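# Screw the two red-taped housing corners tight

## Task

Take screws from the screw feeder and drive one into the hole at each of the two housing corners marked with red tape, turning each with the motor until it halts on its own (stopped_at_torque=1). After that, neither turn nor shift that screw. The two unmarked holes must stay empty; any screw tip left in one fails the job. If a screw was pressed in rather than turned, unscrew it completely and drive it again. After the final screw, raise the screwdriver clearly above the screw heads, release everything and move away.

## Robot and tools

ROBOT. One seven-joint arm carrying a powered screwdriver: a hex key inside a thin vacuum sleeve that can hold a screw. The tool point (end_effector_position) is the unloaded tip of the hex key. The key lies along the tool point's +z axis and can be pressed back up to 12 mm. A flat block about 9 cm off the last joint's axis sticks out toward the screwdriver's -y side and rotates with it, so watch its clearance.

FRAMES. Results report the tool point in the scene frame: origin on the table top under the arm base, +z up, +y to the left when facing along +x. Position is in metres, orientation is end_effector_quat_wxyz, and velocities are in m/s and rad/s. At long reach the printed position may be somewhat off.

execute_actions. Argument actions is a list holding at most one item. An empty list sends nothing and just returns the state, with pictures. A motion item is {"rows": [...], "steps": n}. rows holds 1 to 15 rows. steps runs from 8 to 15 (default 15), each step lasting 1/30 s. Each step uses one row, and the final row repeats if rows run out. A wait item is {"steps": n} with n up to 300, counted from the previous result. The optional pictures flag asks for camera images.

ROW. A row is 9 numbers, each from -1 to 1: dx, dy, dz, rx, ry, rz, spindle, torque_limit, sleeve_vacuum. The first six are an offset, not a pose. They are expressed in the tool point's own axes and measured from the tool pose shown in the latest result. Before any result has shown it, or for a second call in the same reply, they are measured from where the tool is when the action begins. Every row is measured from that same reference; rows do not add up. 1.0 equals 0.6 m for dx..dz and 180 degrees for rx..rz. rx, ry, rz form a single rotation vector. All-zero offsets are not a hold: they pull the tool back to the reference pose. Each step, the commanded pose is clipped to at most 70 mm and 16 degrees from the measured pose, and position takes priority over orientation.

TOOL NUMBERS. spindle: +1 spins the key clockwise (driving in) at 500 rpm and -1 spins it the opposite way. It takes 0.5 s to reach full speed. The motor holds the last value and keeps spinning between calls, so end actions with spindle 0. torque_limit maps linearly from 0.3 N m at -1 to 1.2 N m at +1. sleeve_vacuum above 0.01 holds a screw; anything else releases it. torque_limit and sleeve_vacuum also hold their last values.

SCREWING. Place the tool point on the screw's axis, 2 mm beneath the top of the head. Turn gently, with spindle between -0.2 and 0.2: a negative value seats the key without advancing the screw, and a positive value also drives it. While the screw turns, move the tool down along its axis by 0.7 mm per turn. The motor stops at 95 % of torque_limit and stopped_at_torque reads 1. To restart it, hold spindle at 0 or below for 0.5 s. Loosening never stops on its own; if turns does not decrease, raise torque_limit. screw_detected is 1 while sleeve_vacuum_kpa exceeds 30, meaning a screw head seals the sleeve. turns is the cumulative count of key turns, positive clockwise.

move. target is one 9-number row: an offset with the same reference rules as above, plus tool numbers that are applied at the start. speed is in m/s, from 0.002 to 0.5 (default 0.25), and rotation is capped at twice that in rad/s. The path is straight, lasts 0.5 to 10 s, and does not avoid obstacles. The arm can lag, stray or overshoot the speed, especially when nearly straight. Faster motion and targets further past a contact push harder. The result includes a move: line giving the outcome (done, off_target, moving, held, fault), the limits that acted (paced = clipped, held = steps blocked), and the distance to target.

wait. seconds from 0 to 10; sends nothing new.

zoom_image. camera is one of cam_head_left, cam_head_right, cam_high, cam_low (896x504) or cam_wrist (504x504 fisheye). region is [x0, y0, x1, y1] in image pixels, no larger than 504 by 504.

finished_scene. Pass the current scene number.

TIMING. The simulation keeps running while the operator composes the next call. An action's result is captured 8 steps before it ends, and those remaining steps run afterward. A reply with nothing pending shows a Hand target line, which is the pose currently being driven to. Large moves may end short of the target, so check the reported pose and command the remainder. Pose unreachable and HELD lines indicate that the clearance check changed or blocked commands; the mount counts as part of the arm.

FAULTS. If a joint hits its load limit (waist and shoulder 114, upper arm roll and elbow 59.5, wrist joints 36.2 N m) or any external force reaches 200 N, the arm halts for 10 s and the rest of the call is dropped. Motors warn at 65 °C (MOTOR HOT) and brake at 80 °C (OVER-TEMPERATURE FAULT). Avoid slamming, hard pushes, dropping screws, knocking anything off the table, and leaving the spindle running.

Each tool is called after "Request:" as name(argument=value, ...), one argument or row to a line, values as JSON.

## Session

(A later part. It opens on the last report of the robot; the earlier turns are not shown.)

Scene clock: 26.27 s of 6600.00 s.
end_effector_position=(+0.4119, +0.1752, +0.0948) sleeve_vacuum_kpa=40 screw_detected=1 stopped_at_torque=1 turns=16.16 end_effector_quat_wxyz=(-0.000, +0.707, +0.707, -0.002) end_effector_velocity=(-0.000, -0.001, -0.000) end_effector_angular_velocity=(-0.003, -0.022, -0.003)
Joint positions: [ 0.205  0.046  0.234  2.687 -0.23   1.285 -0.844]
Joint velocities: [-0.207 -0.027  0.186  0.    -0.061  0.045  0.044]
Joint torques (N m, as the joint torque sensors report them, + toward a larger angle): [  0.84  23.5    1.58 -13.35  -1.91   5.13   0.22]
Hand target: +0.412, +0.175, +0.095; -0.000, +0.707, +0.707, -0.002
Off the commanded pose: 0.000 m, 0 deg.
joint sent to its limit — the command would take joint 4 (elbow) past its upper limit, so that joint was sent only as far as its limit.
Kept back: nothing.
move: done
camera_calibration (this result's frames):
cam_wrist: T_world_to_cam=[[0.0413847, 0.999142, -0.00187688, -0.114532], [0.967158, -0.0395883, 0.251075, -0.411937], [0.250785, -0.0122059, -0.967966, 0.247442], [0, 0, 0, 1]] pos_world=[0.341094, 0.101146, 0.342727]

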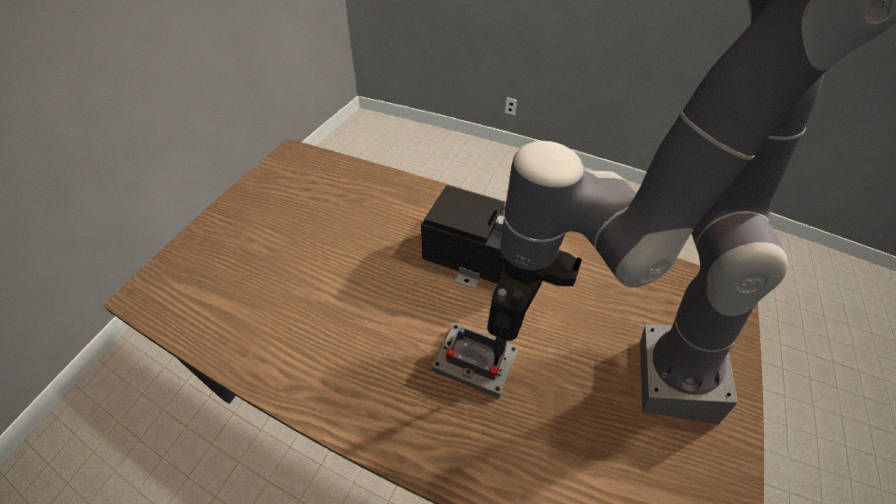

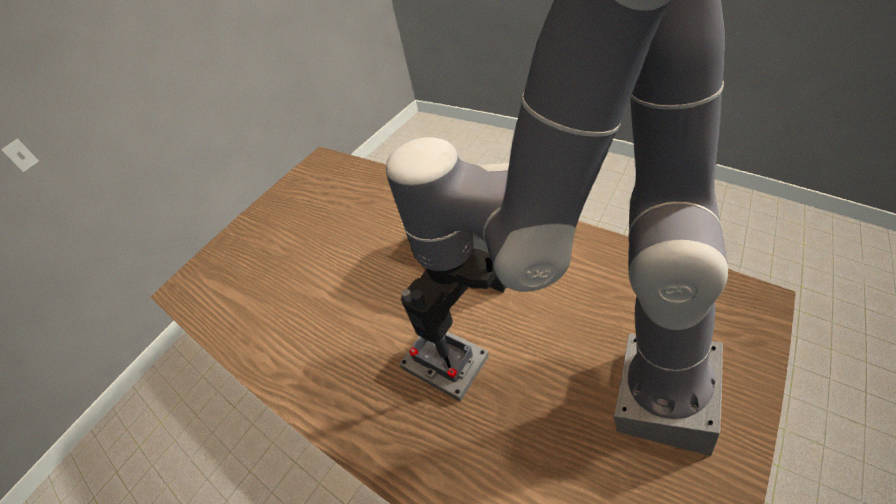

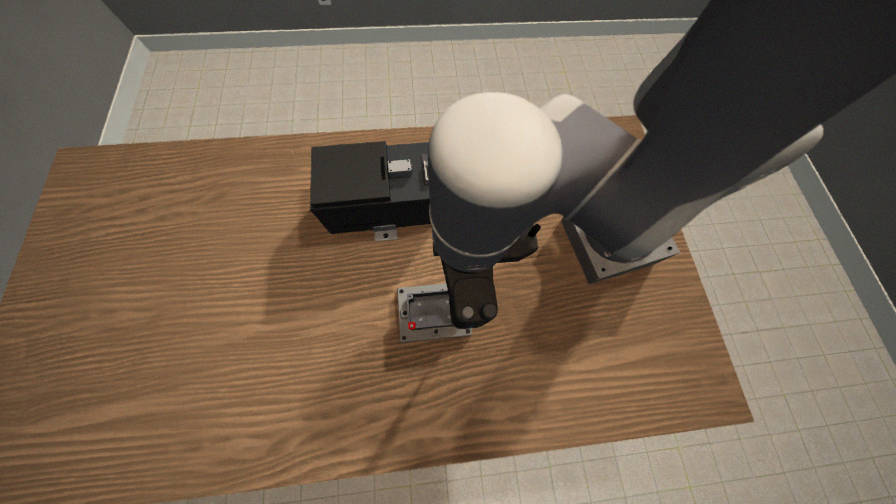

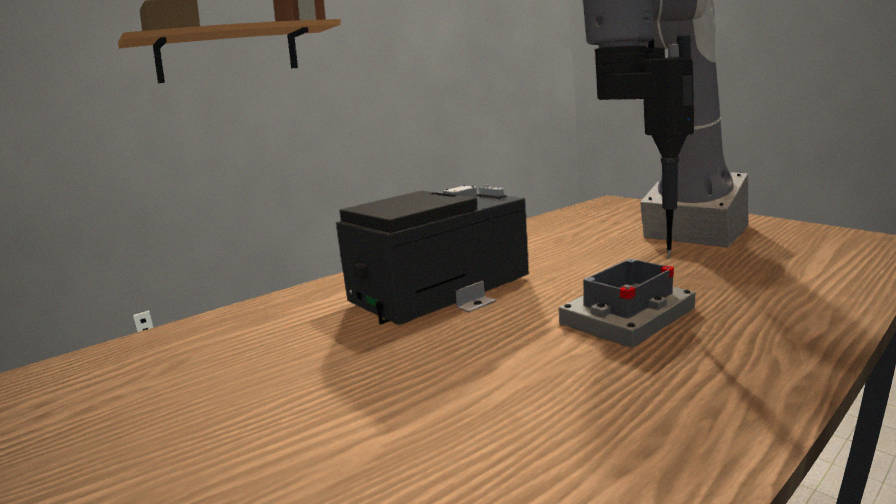

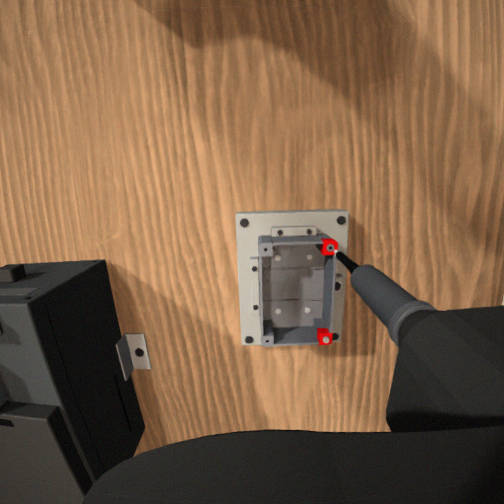

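Request:
move(
  target=[-0.0005,0.0012,0.016,0,0,-0.25,0,0,1],
  speed=0.25,
)

Request:
zoom_image(
  camera="cam_wrist",
  region=[310, 225, 370, 285],
)

Request:
zoom_image(
  camera="cam_low",
  region=[640, 225, 700, 285],
)

Request:
zoom_image(
  camera="cam_head_left",
  region=[475, 343, 515, 383],
)

Request:
zoom_image(
  camera="cam_head_right",
  region=[430, 345, 470, 385],
)

Scene clock: 28.70 s of 6600.00 s.
end_effector_position=(+0.4126, +0.1750, +0.0852) sleeve_vacuum_kpa=40 screw_detected=1 stopped_at_torque=1 turns=16.16 end_effector_quat_wxyz=(-0.001, +0.382, +0.924, -0.001) end_effector_velocity=(+0.000, -0.000, +0.000) end_effector_angular_velocity=(+0.001, +0.000, +0.002)
Joint positions: [ 0.192 -0.081  0.219  2.537 -0.28   1.256 -1.618]
Joint velocities: [ 0.    -0.     0.    -0.001  0.003 -0.001 -0.005]
Joint torques (N m, as the joint torque sensors report them, + toward a larger angle): [ -0.96  30.24   3.54 -16.63  -0.54   4.41   0.08]
Hand target: +0.413, +0.175, +0.085; -0.001, +0.382, +0.924, -0.001
Off the commanded pose: 0.000 m, 0 deg.
Kept back: nothing.
move: done
camera_calibration (this result's frames):
cam_wrist: T_world_to_cam=[[-0.677171, 0.735825, 0.000840789, 0.227995], [0.712438, 0.655361, 0.250866, -0.426681], [0.184042, 0.170478, -0.968021, 0.233559], [0, 0, 0, 1]] pos_world=[0.415391, 0.0720491, 0.332939]

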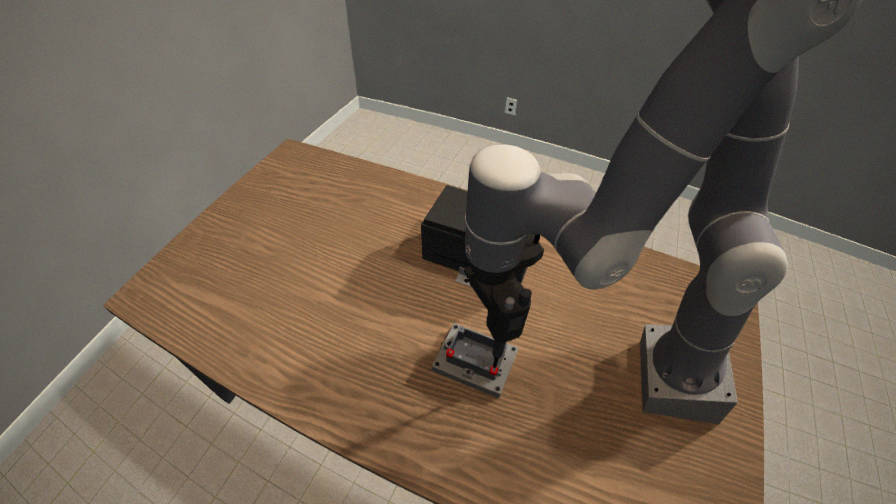

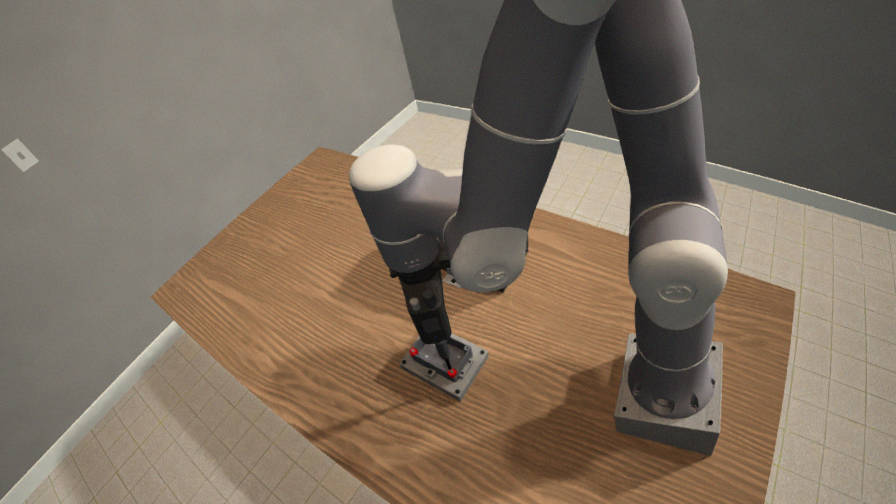

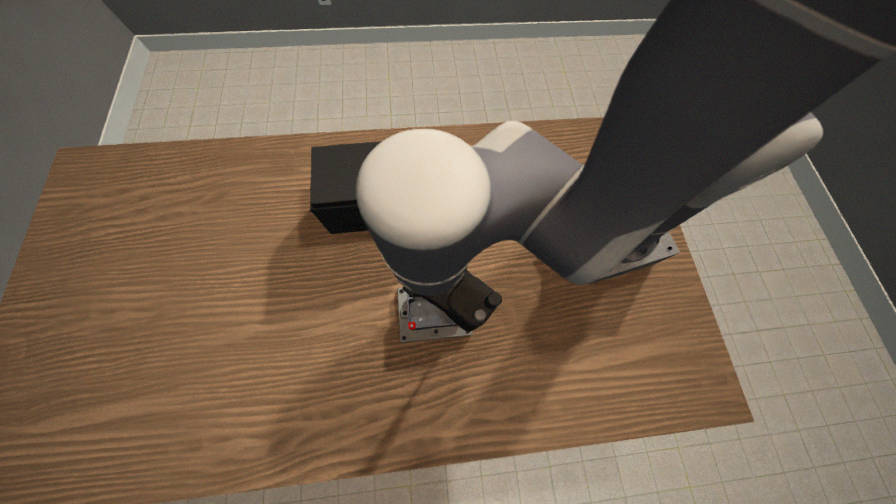

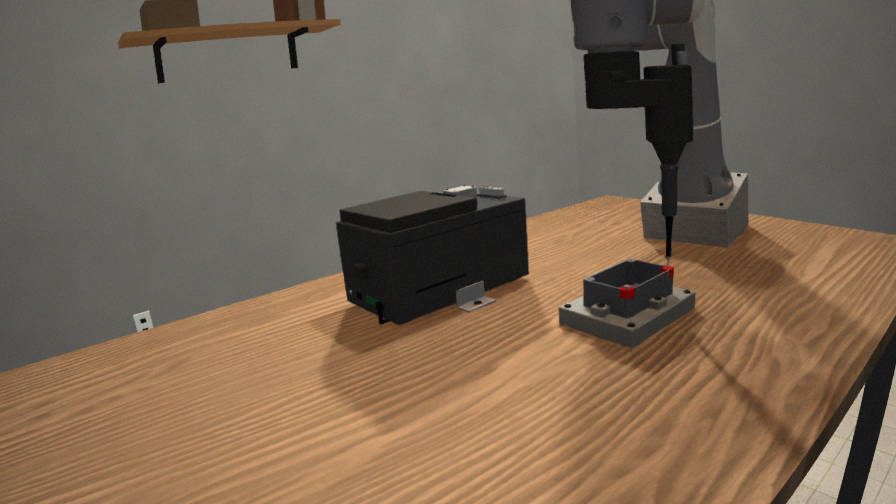

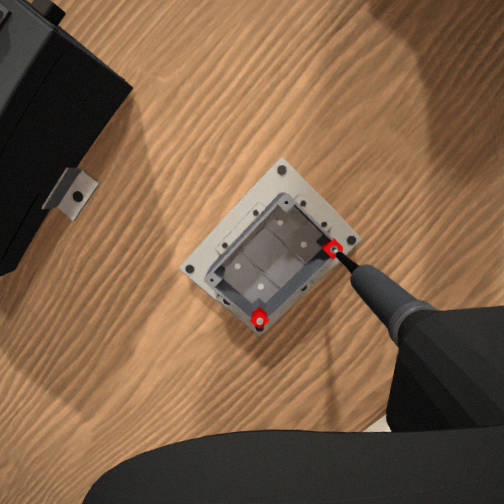

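Region (310, 225, 370, 285) of cam_wrist's 504x504 image, scaled by 8.400, with more detail than that image has.

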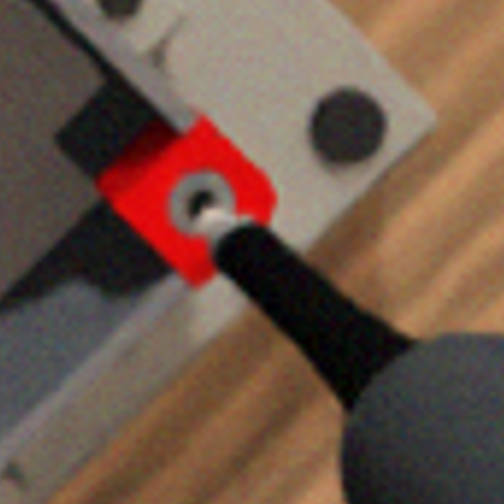

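Region (640, 225, 700, 285) of cam_low's 896x504 image, scaled by 8.400, with more detail than that image has.

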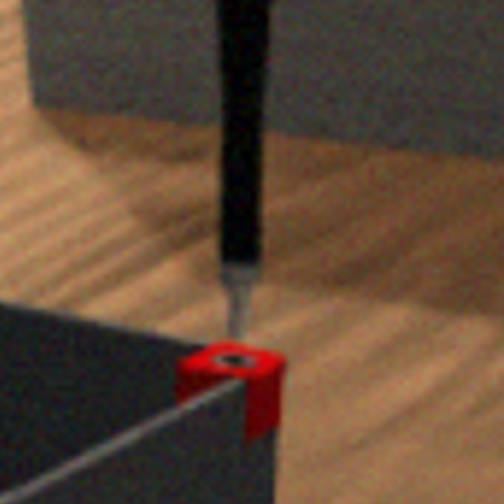

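Region (475, 343, 515, 383) of cam_head_left's 896x504 image, scaled by 12.600, with more detail than that image has.

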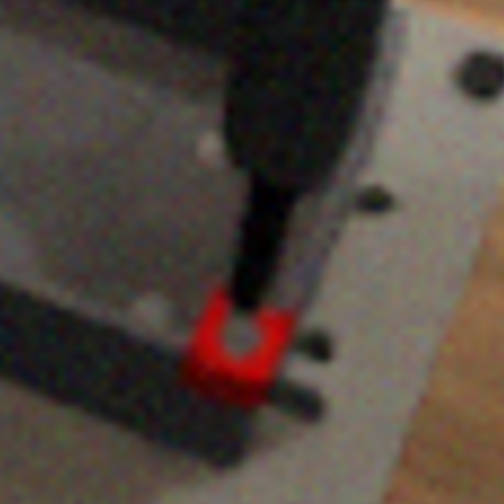

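Region (430, 345, 470, 385) of cam_head_right's 896x504 image, scaled by 12.600, with more detail than that image has.

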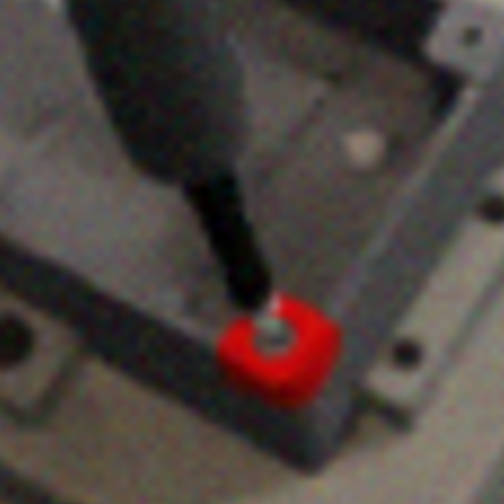

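Hole (203,203) vs ideal ~(201,210): shift tool y −0.8 mm.

Request:
move(
  target=[0,-0.0014,0,0,0,0,0,0,1],
  speed=0.01,
)

Request:
move(
  target=[0,0,0.026,0,0,0,0.5,0,1],
  speed=0.003,
)

Request:
zoom_image(
  camera="cam_low",
  region=[640, 225, 700, 285],
)

Scene clock: 29.63 s of 6600.00 s.
end_effector_position=(+0.4120, +0.1744, +0.0852) sleeve_vacuum_kpa=40 screw_detected=1 stopped_at_torque=1 turns=16.16 end_effector_quat_wxyz=(-0.001, +0.382, +0.924, -0.001) end_effector_velocity=(+0.000, -0.000, -0.000) end_effector_angular_velocity=(-0.000, +0.000, -0.001)
Joint positions: [ 0.191 -0.08   0.219  2.539 -0.28   1.257 -1.618]
Joint velocities: [-0.  0. -0.  0.  0. -0.  0.]
Joint torques (N m, as the joint torque sensors report them, + toward a larger angle): [ -1.14  30.91   2.55 -15.32  -1.2    4.95  -0.36]
Hand target: +0.412, +0.174, +0.085; -0.001, +0.382, +0.924, -0.001
Off the commanded pose: 0.000 m, 0 deg.
Kept back: nothing.
move: done
camera_calibration (this result's frames):
cam_wrist: T_world_to_cam=[[-0.677196, 0.735802, 0.000807054, 0.228026], [0.712427, 0.655408, 0.250774, -0.425907], [0.183991, 0.170398, -0.968045, 0.233787], [0, 0, 0, 1]] pos_world=[0.414831, 0.0715244, 0.332938]

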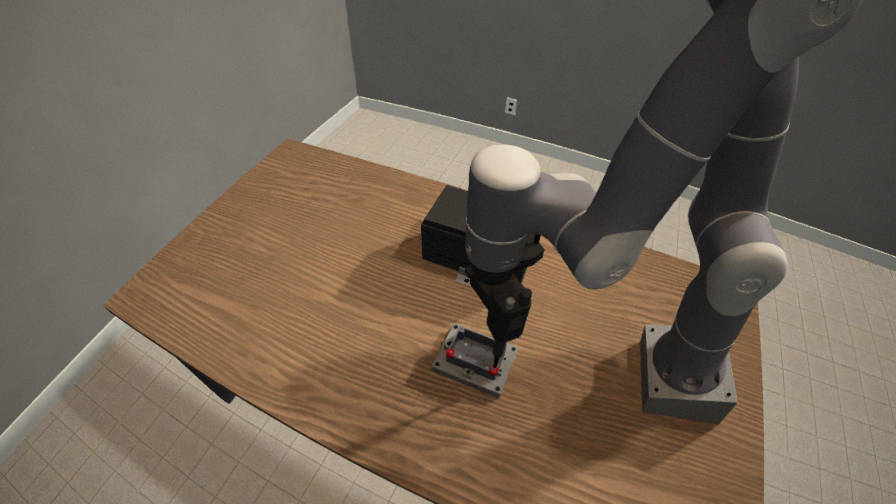

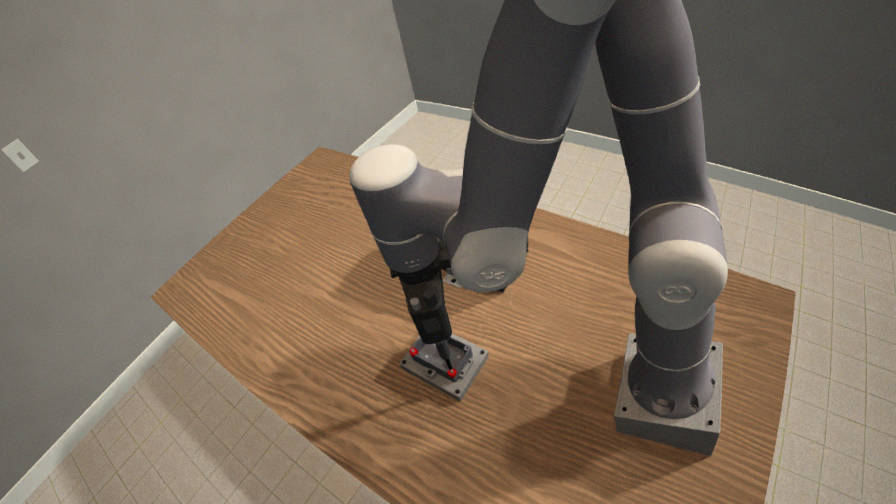

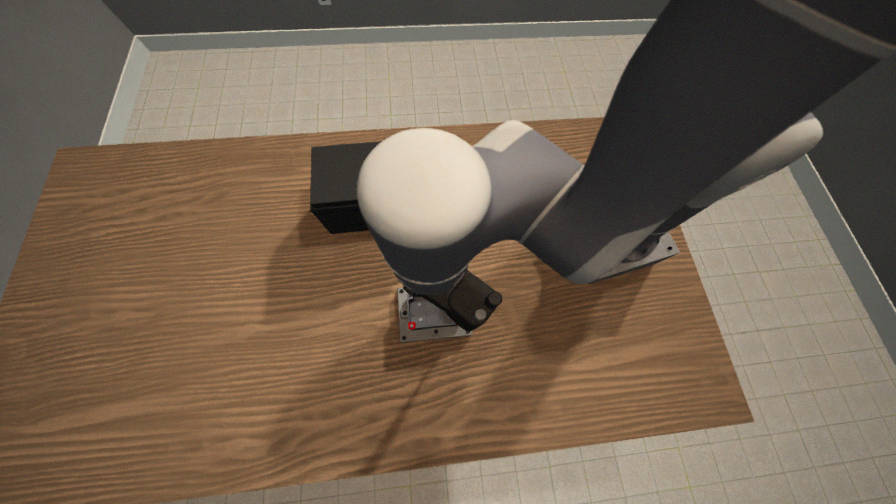

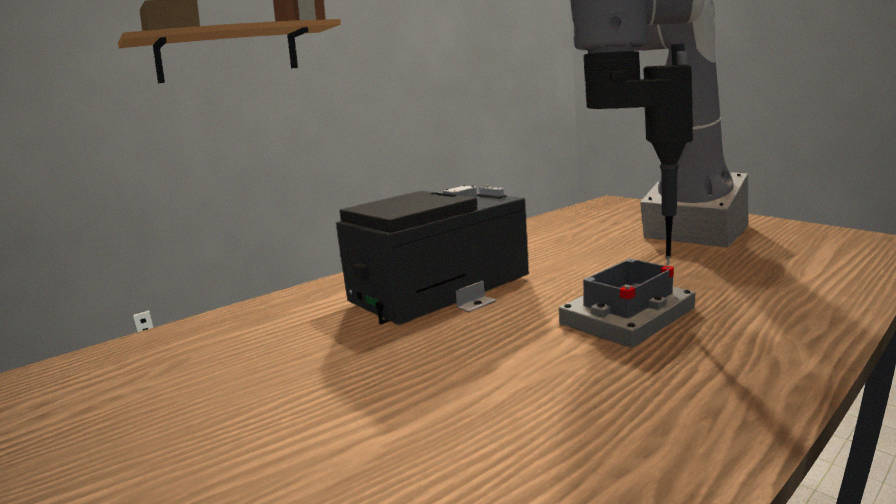

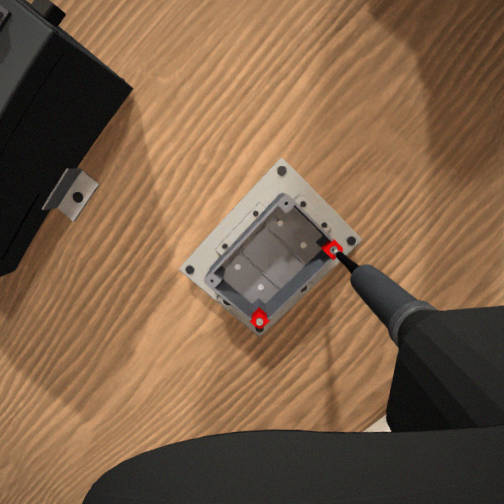

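Scene clock: 35.07 s of 6600.00 s.
end_effector_position=(+0.4120, +0.1744, +0.0697) sleeve_vacuum_kpa=39 screw_detected=1 stopped_at_torque=1 turns=37.22 end_effector_quat_wxyz=(-0.001, +0.383, +0.924, -0.001) end_effector_velocity=(+0.000, +0.000, +0.000) end_effector_angular_velocity=(+0.000, -0.000, -0.001)
Joint positions: [ 0.195 -0.13   0.188  2.553 -0.352  1.319 -1.572]
Joint velocities: [-0.    -0.    -0.     0.    -0.     0.001  0.001]
Joint torques (N m, as the joint torque sensors report them, + toward a larger angle): [  0.    29.77   2.05 -13.6   -2.1    5.     0.4 ]
Hand target: +0.412, +0.174, +0.070; -0.001, +0.383, +0.924, -0.001
Off the commanded pose: 0.000 m, 0 deg.
Kept back: nothing.
move: done
camera_calibration (this result's frames):
cam_wrist: T_world_to_cam=[[-0.677098, 0.735892, 0.00091111, 0.227988], [0.712505, 0.655268, 0.250919, -0.422043], [0.184053, 0.170546, -0.968008, 0.218746], [0, 0, 0, 1]] pos_world=[0.414817, 0.0714705, 0.317439]

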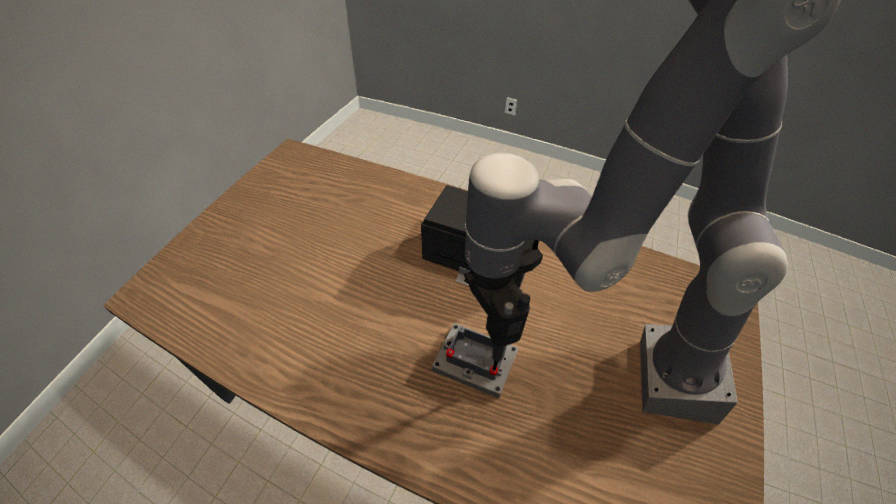

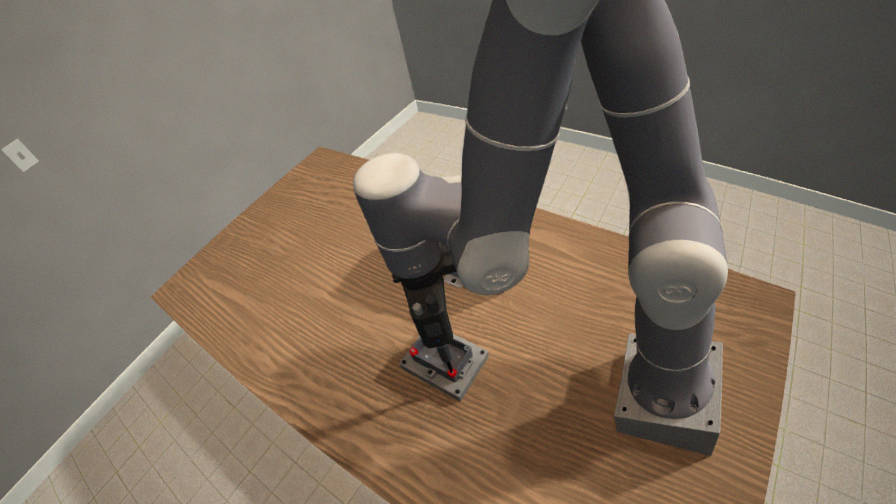

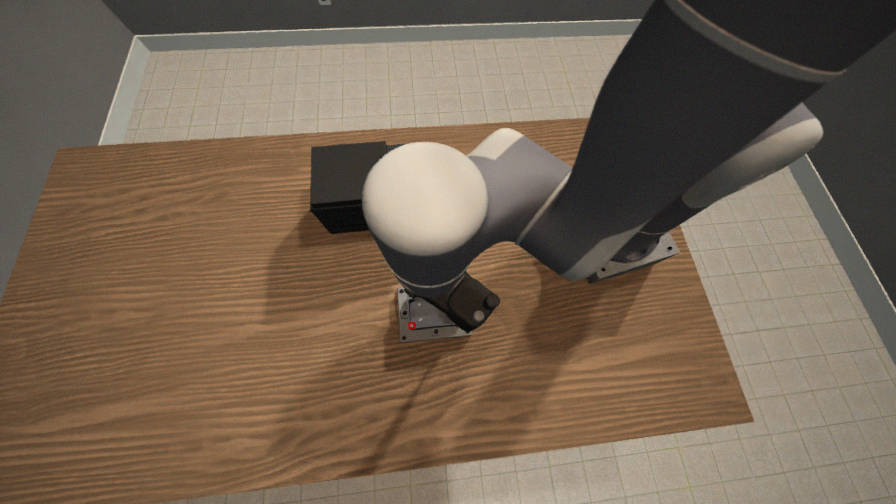

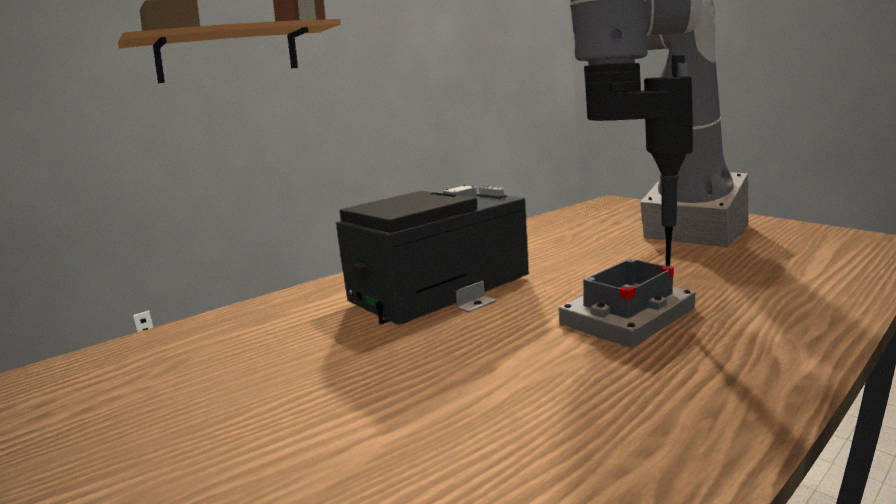

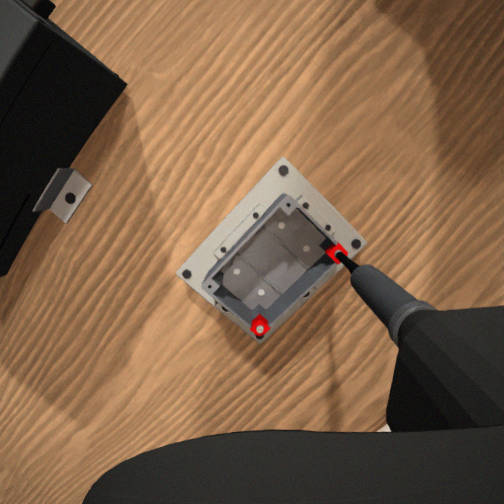

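Region (640, 225, 700, 285) of cam_low's 896x504 image, scaled by 8.400, with more detail than that image has.

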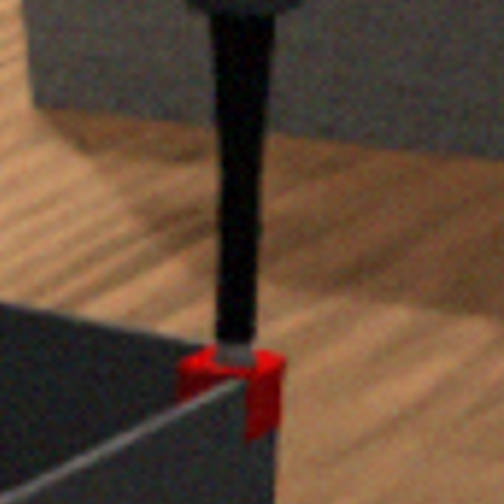

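Request:
move(
  target=[0,0,-0.3,0,0,0,0,0,0],
  speed=0.15,
)

Request:
finished_scene(
  scene=2,
)

Scene clock: 36.97 s of 6600.00 s.
end_effector_position=(+0.4127, +0.1746, +0.2494) sleeve_vacuum_kpa=0 screw_detected=0 stopped_at_torque=1 turns=37.22 end_effector_quat_wxyz=(-0.001, +0.382, +0.924, -0.002) end_effector_velocity=(+0.000, +0.000, +0.000) end_effector_angular_velocity=(-0.000, +0.000, -0.001)
Joint positions: [ 0.228  0.359  0.254  2.344  0.005  0.642 -1.809]
Joint velocities: [-0.     0.     0.    -0.001  0.    -0.001  0.   ]
Joint torques (N m, as the joint torque sensors report them, + toward a larger angle): [  0.44  23.6   -1.23 -29.68  -2.91   4.12  -0.43]
Hand target: +0.413, +0.175, +0.250; -0.001, +0.382, +0.924, -0.002
Off the commanded pose: 0.000 m, 0 deg.
Kept back: nothing.
move: done
camera_calibration (this result's frames):
cam_wrist: T_world_to_cam=[[-0.677468, 0.735552, -0.000292105, 0.228618], [0.712059, 0.655929, 0.250459, -0.467552], [0.184417, 0.16947, -0.968127, 0.392656], [0, 0, 0, 1]] pos_world=[0.415393, 0.0719769, 0.49731]

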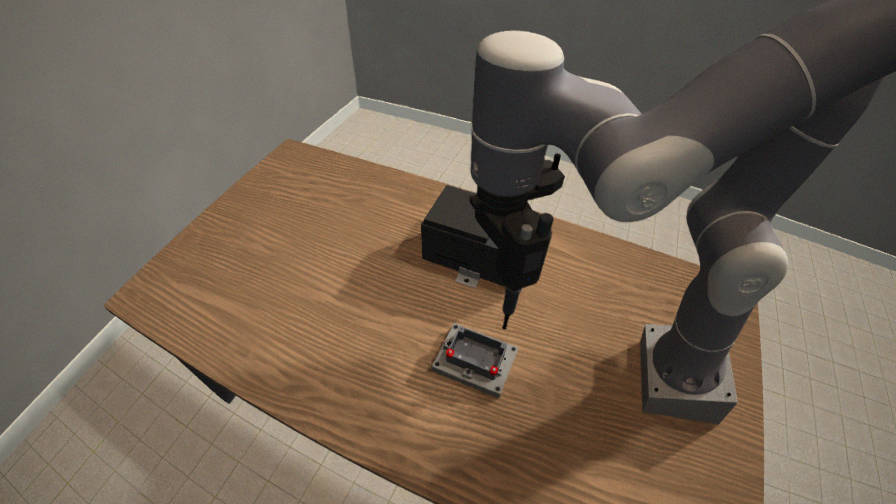

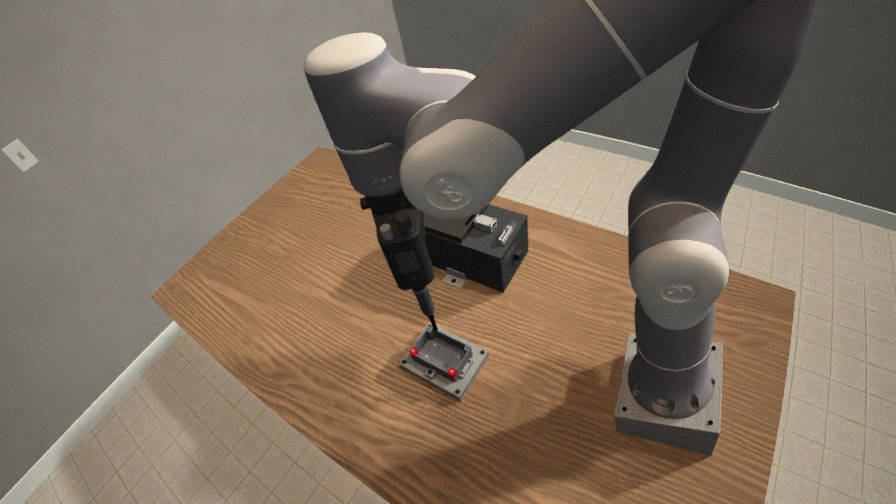

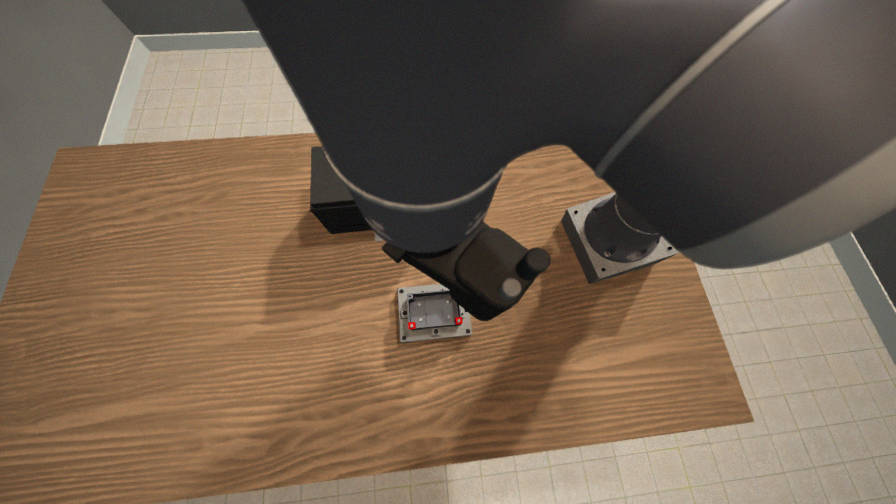

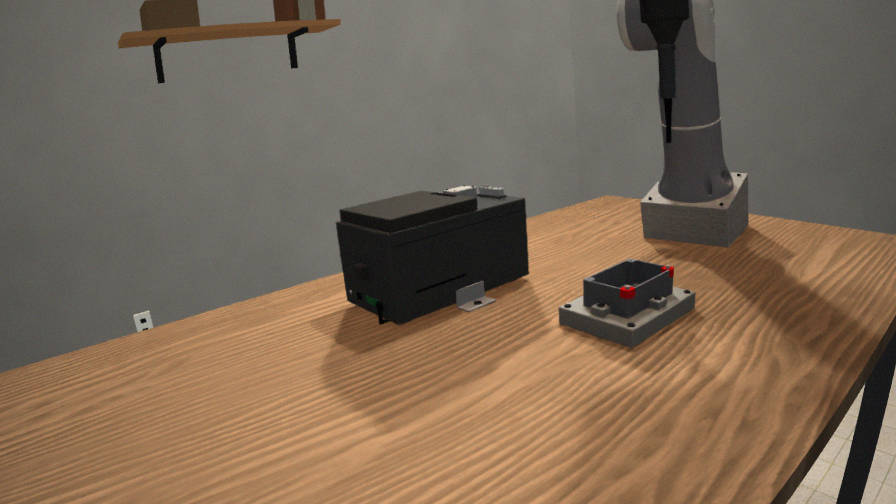

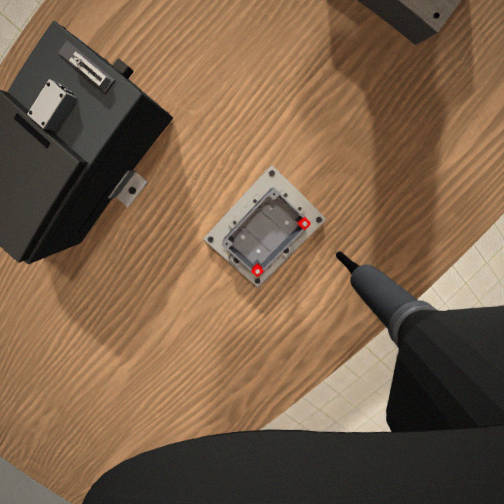

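The scene is finished: the task was done.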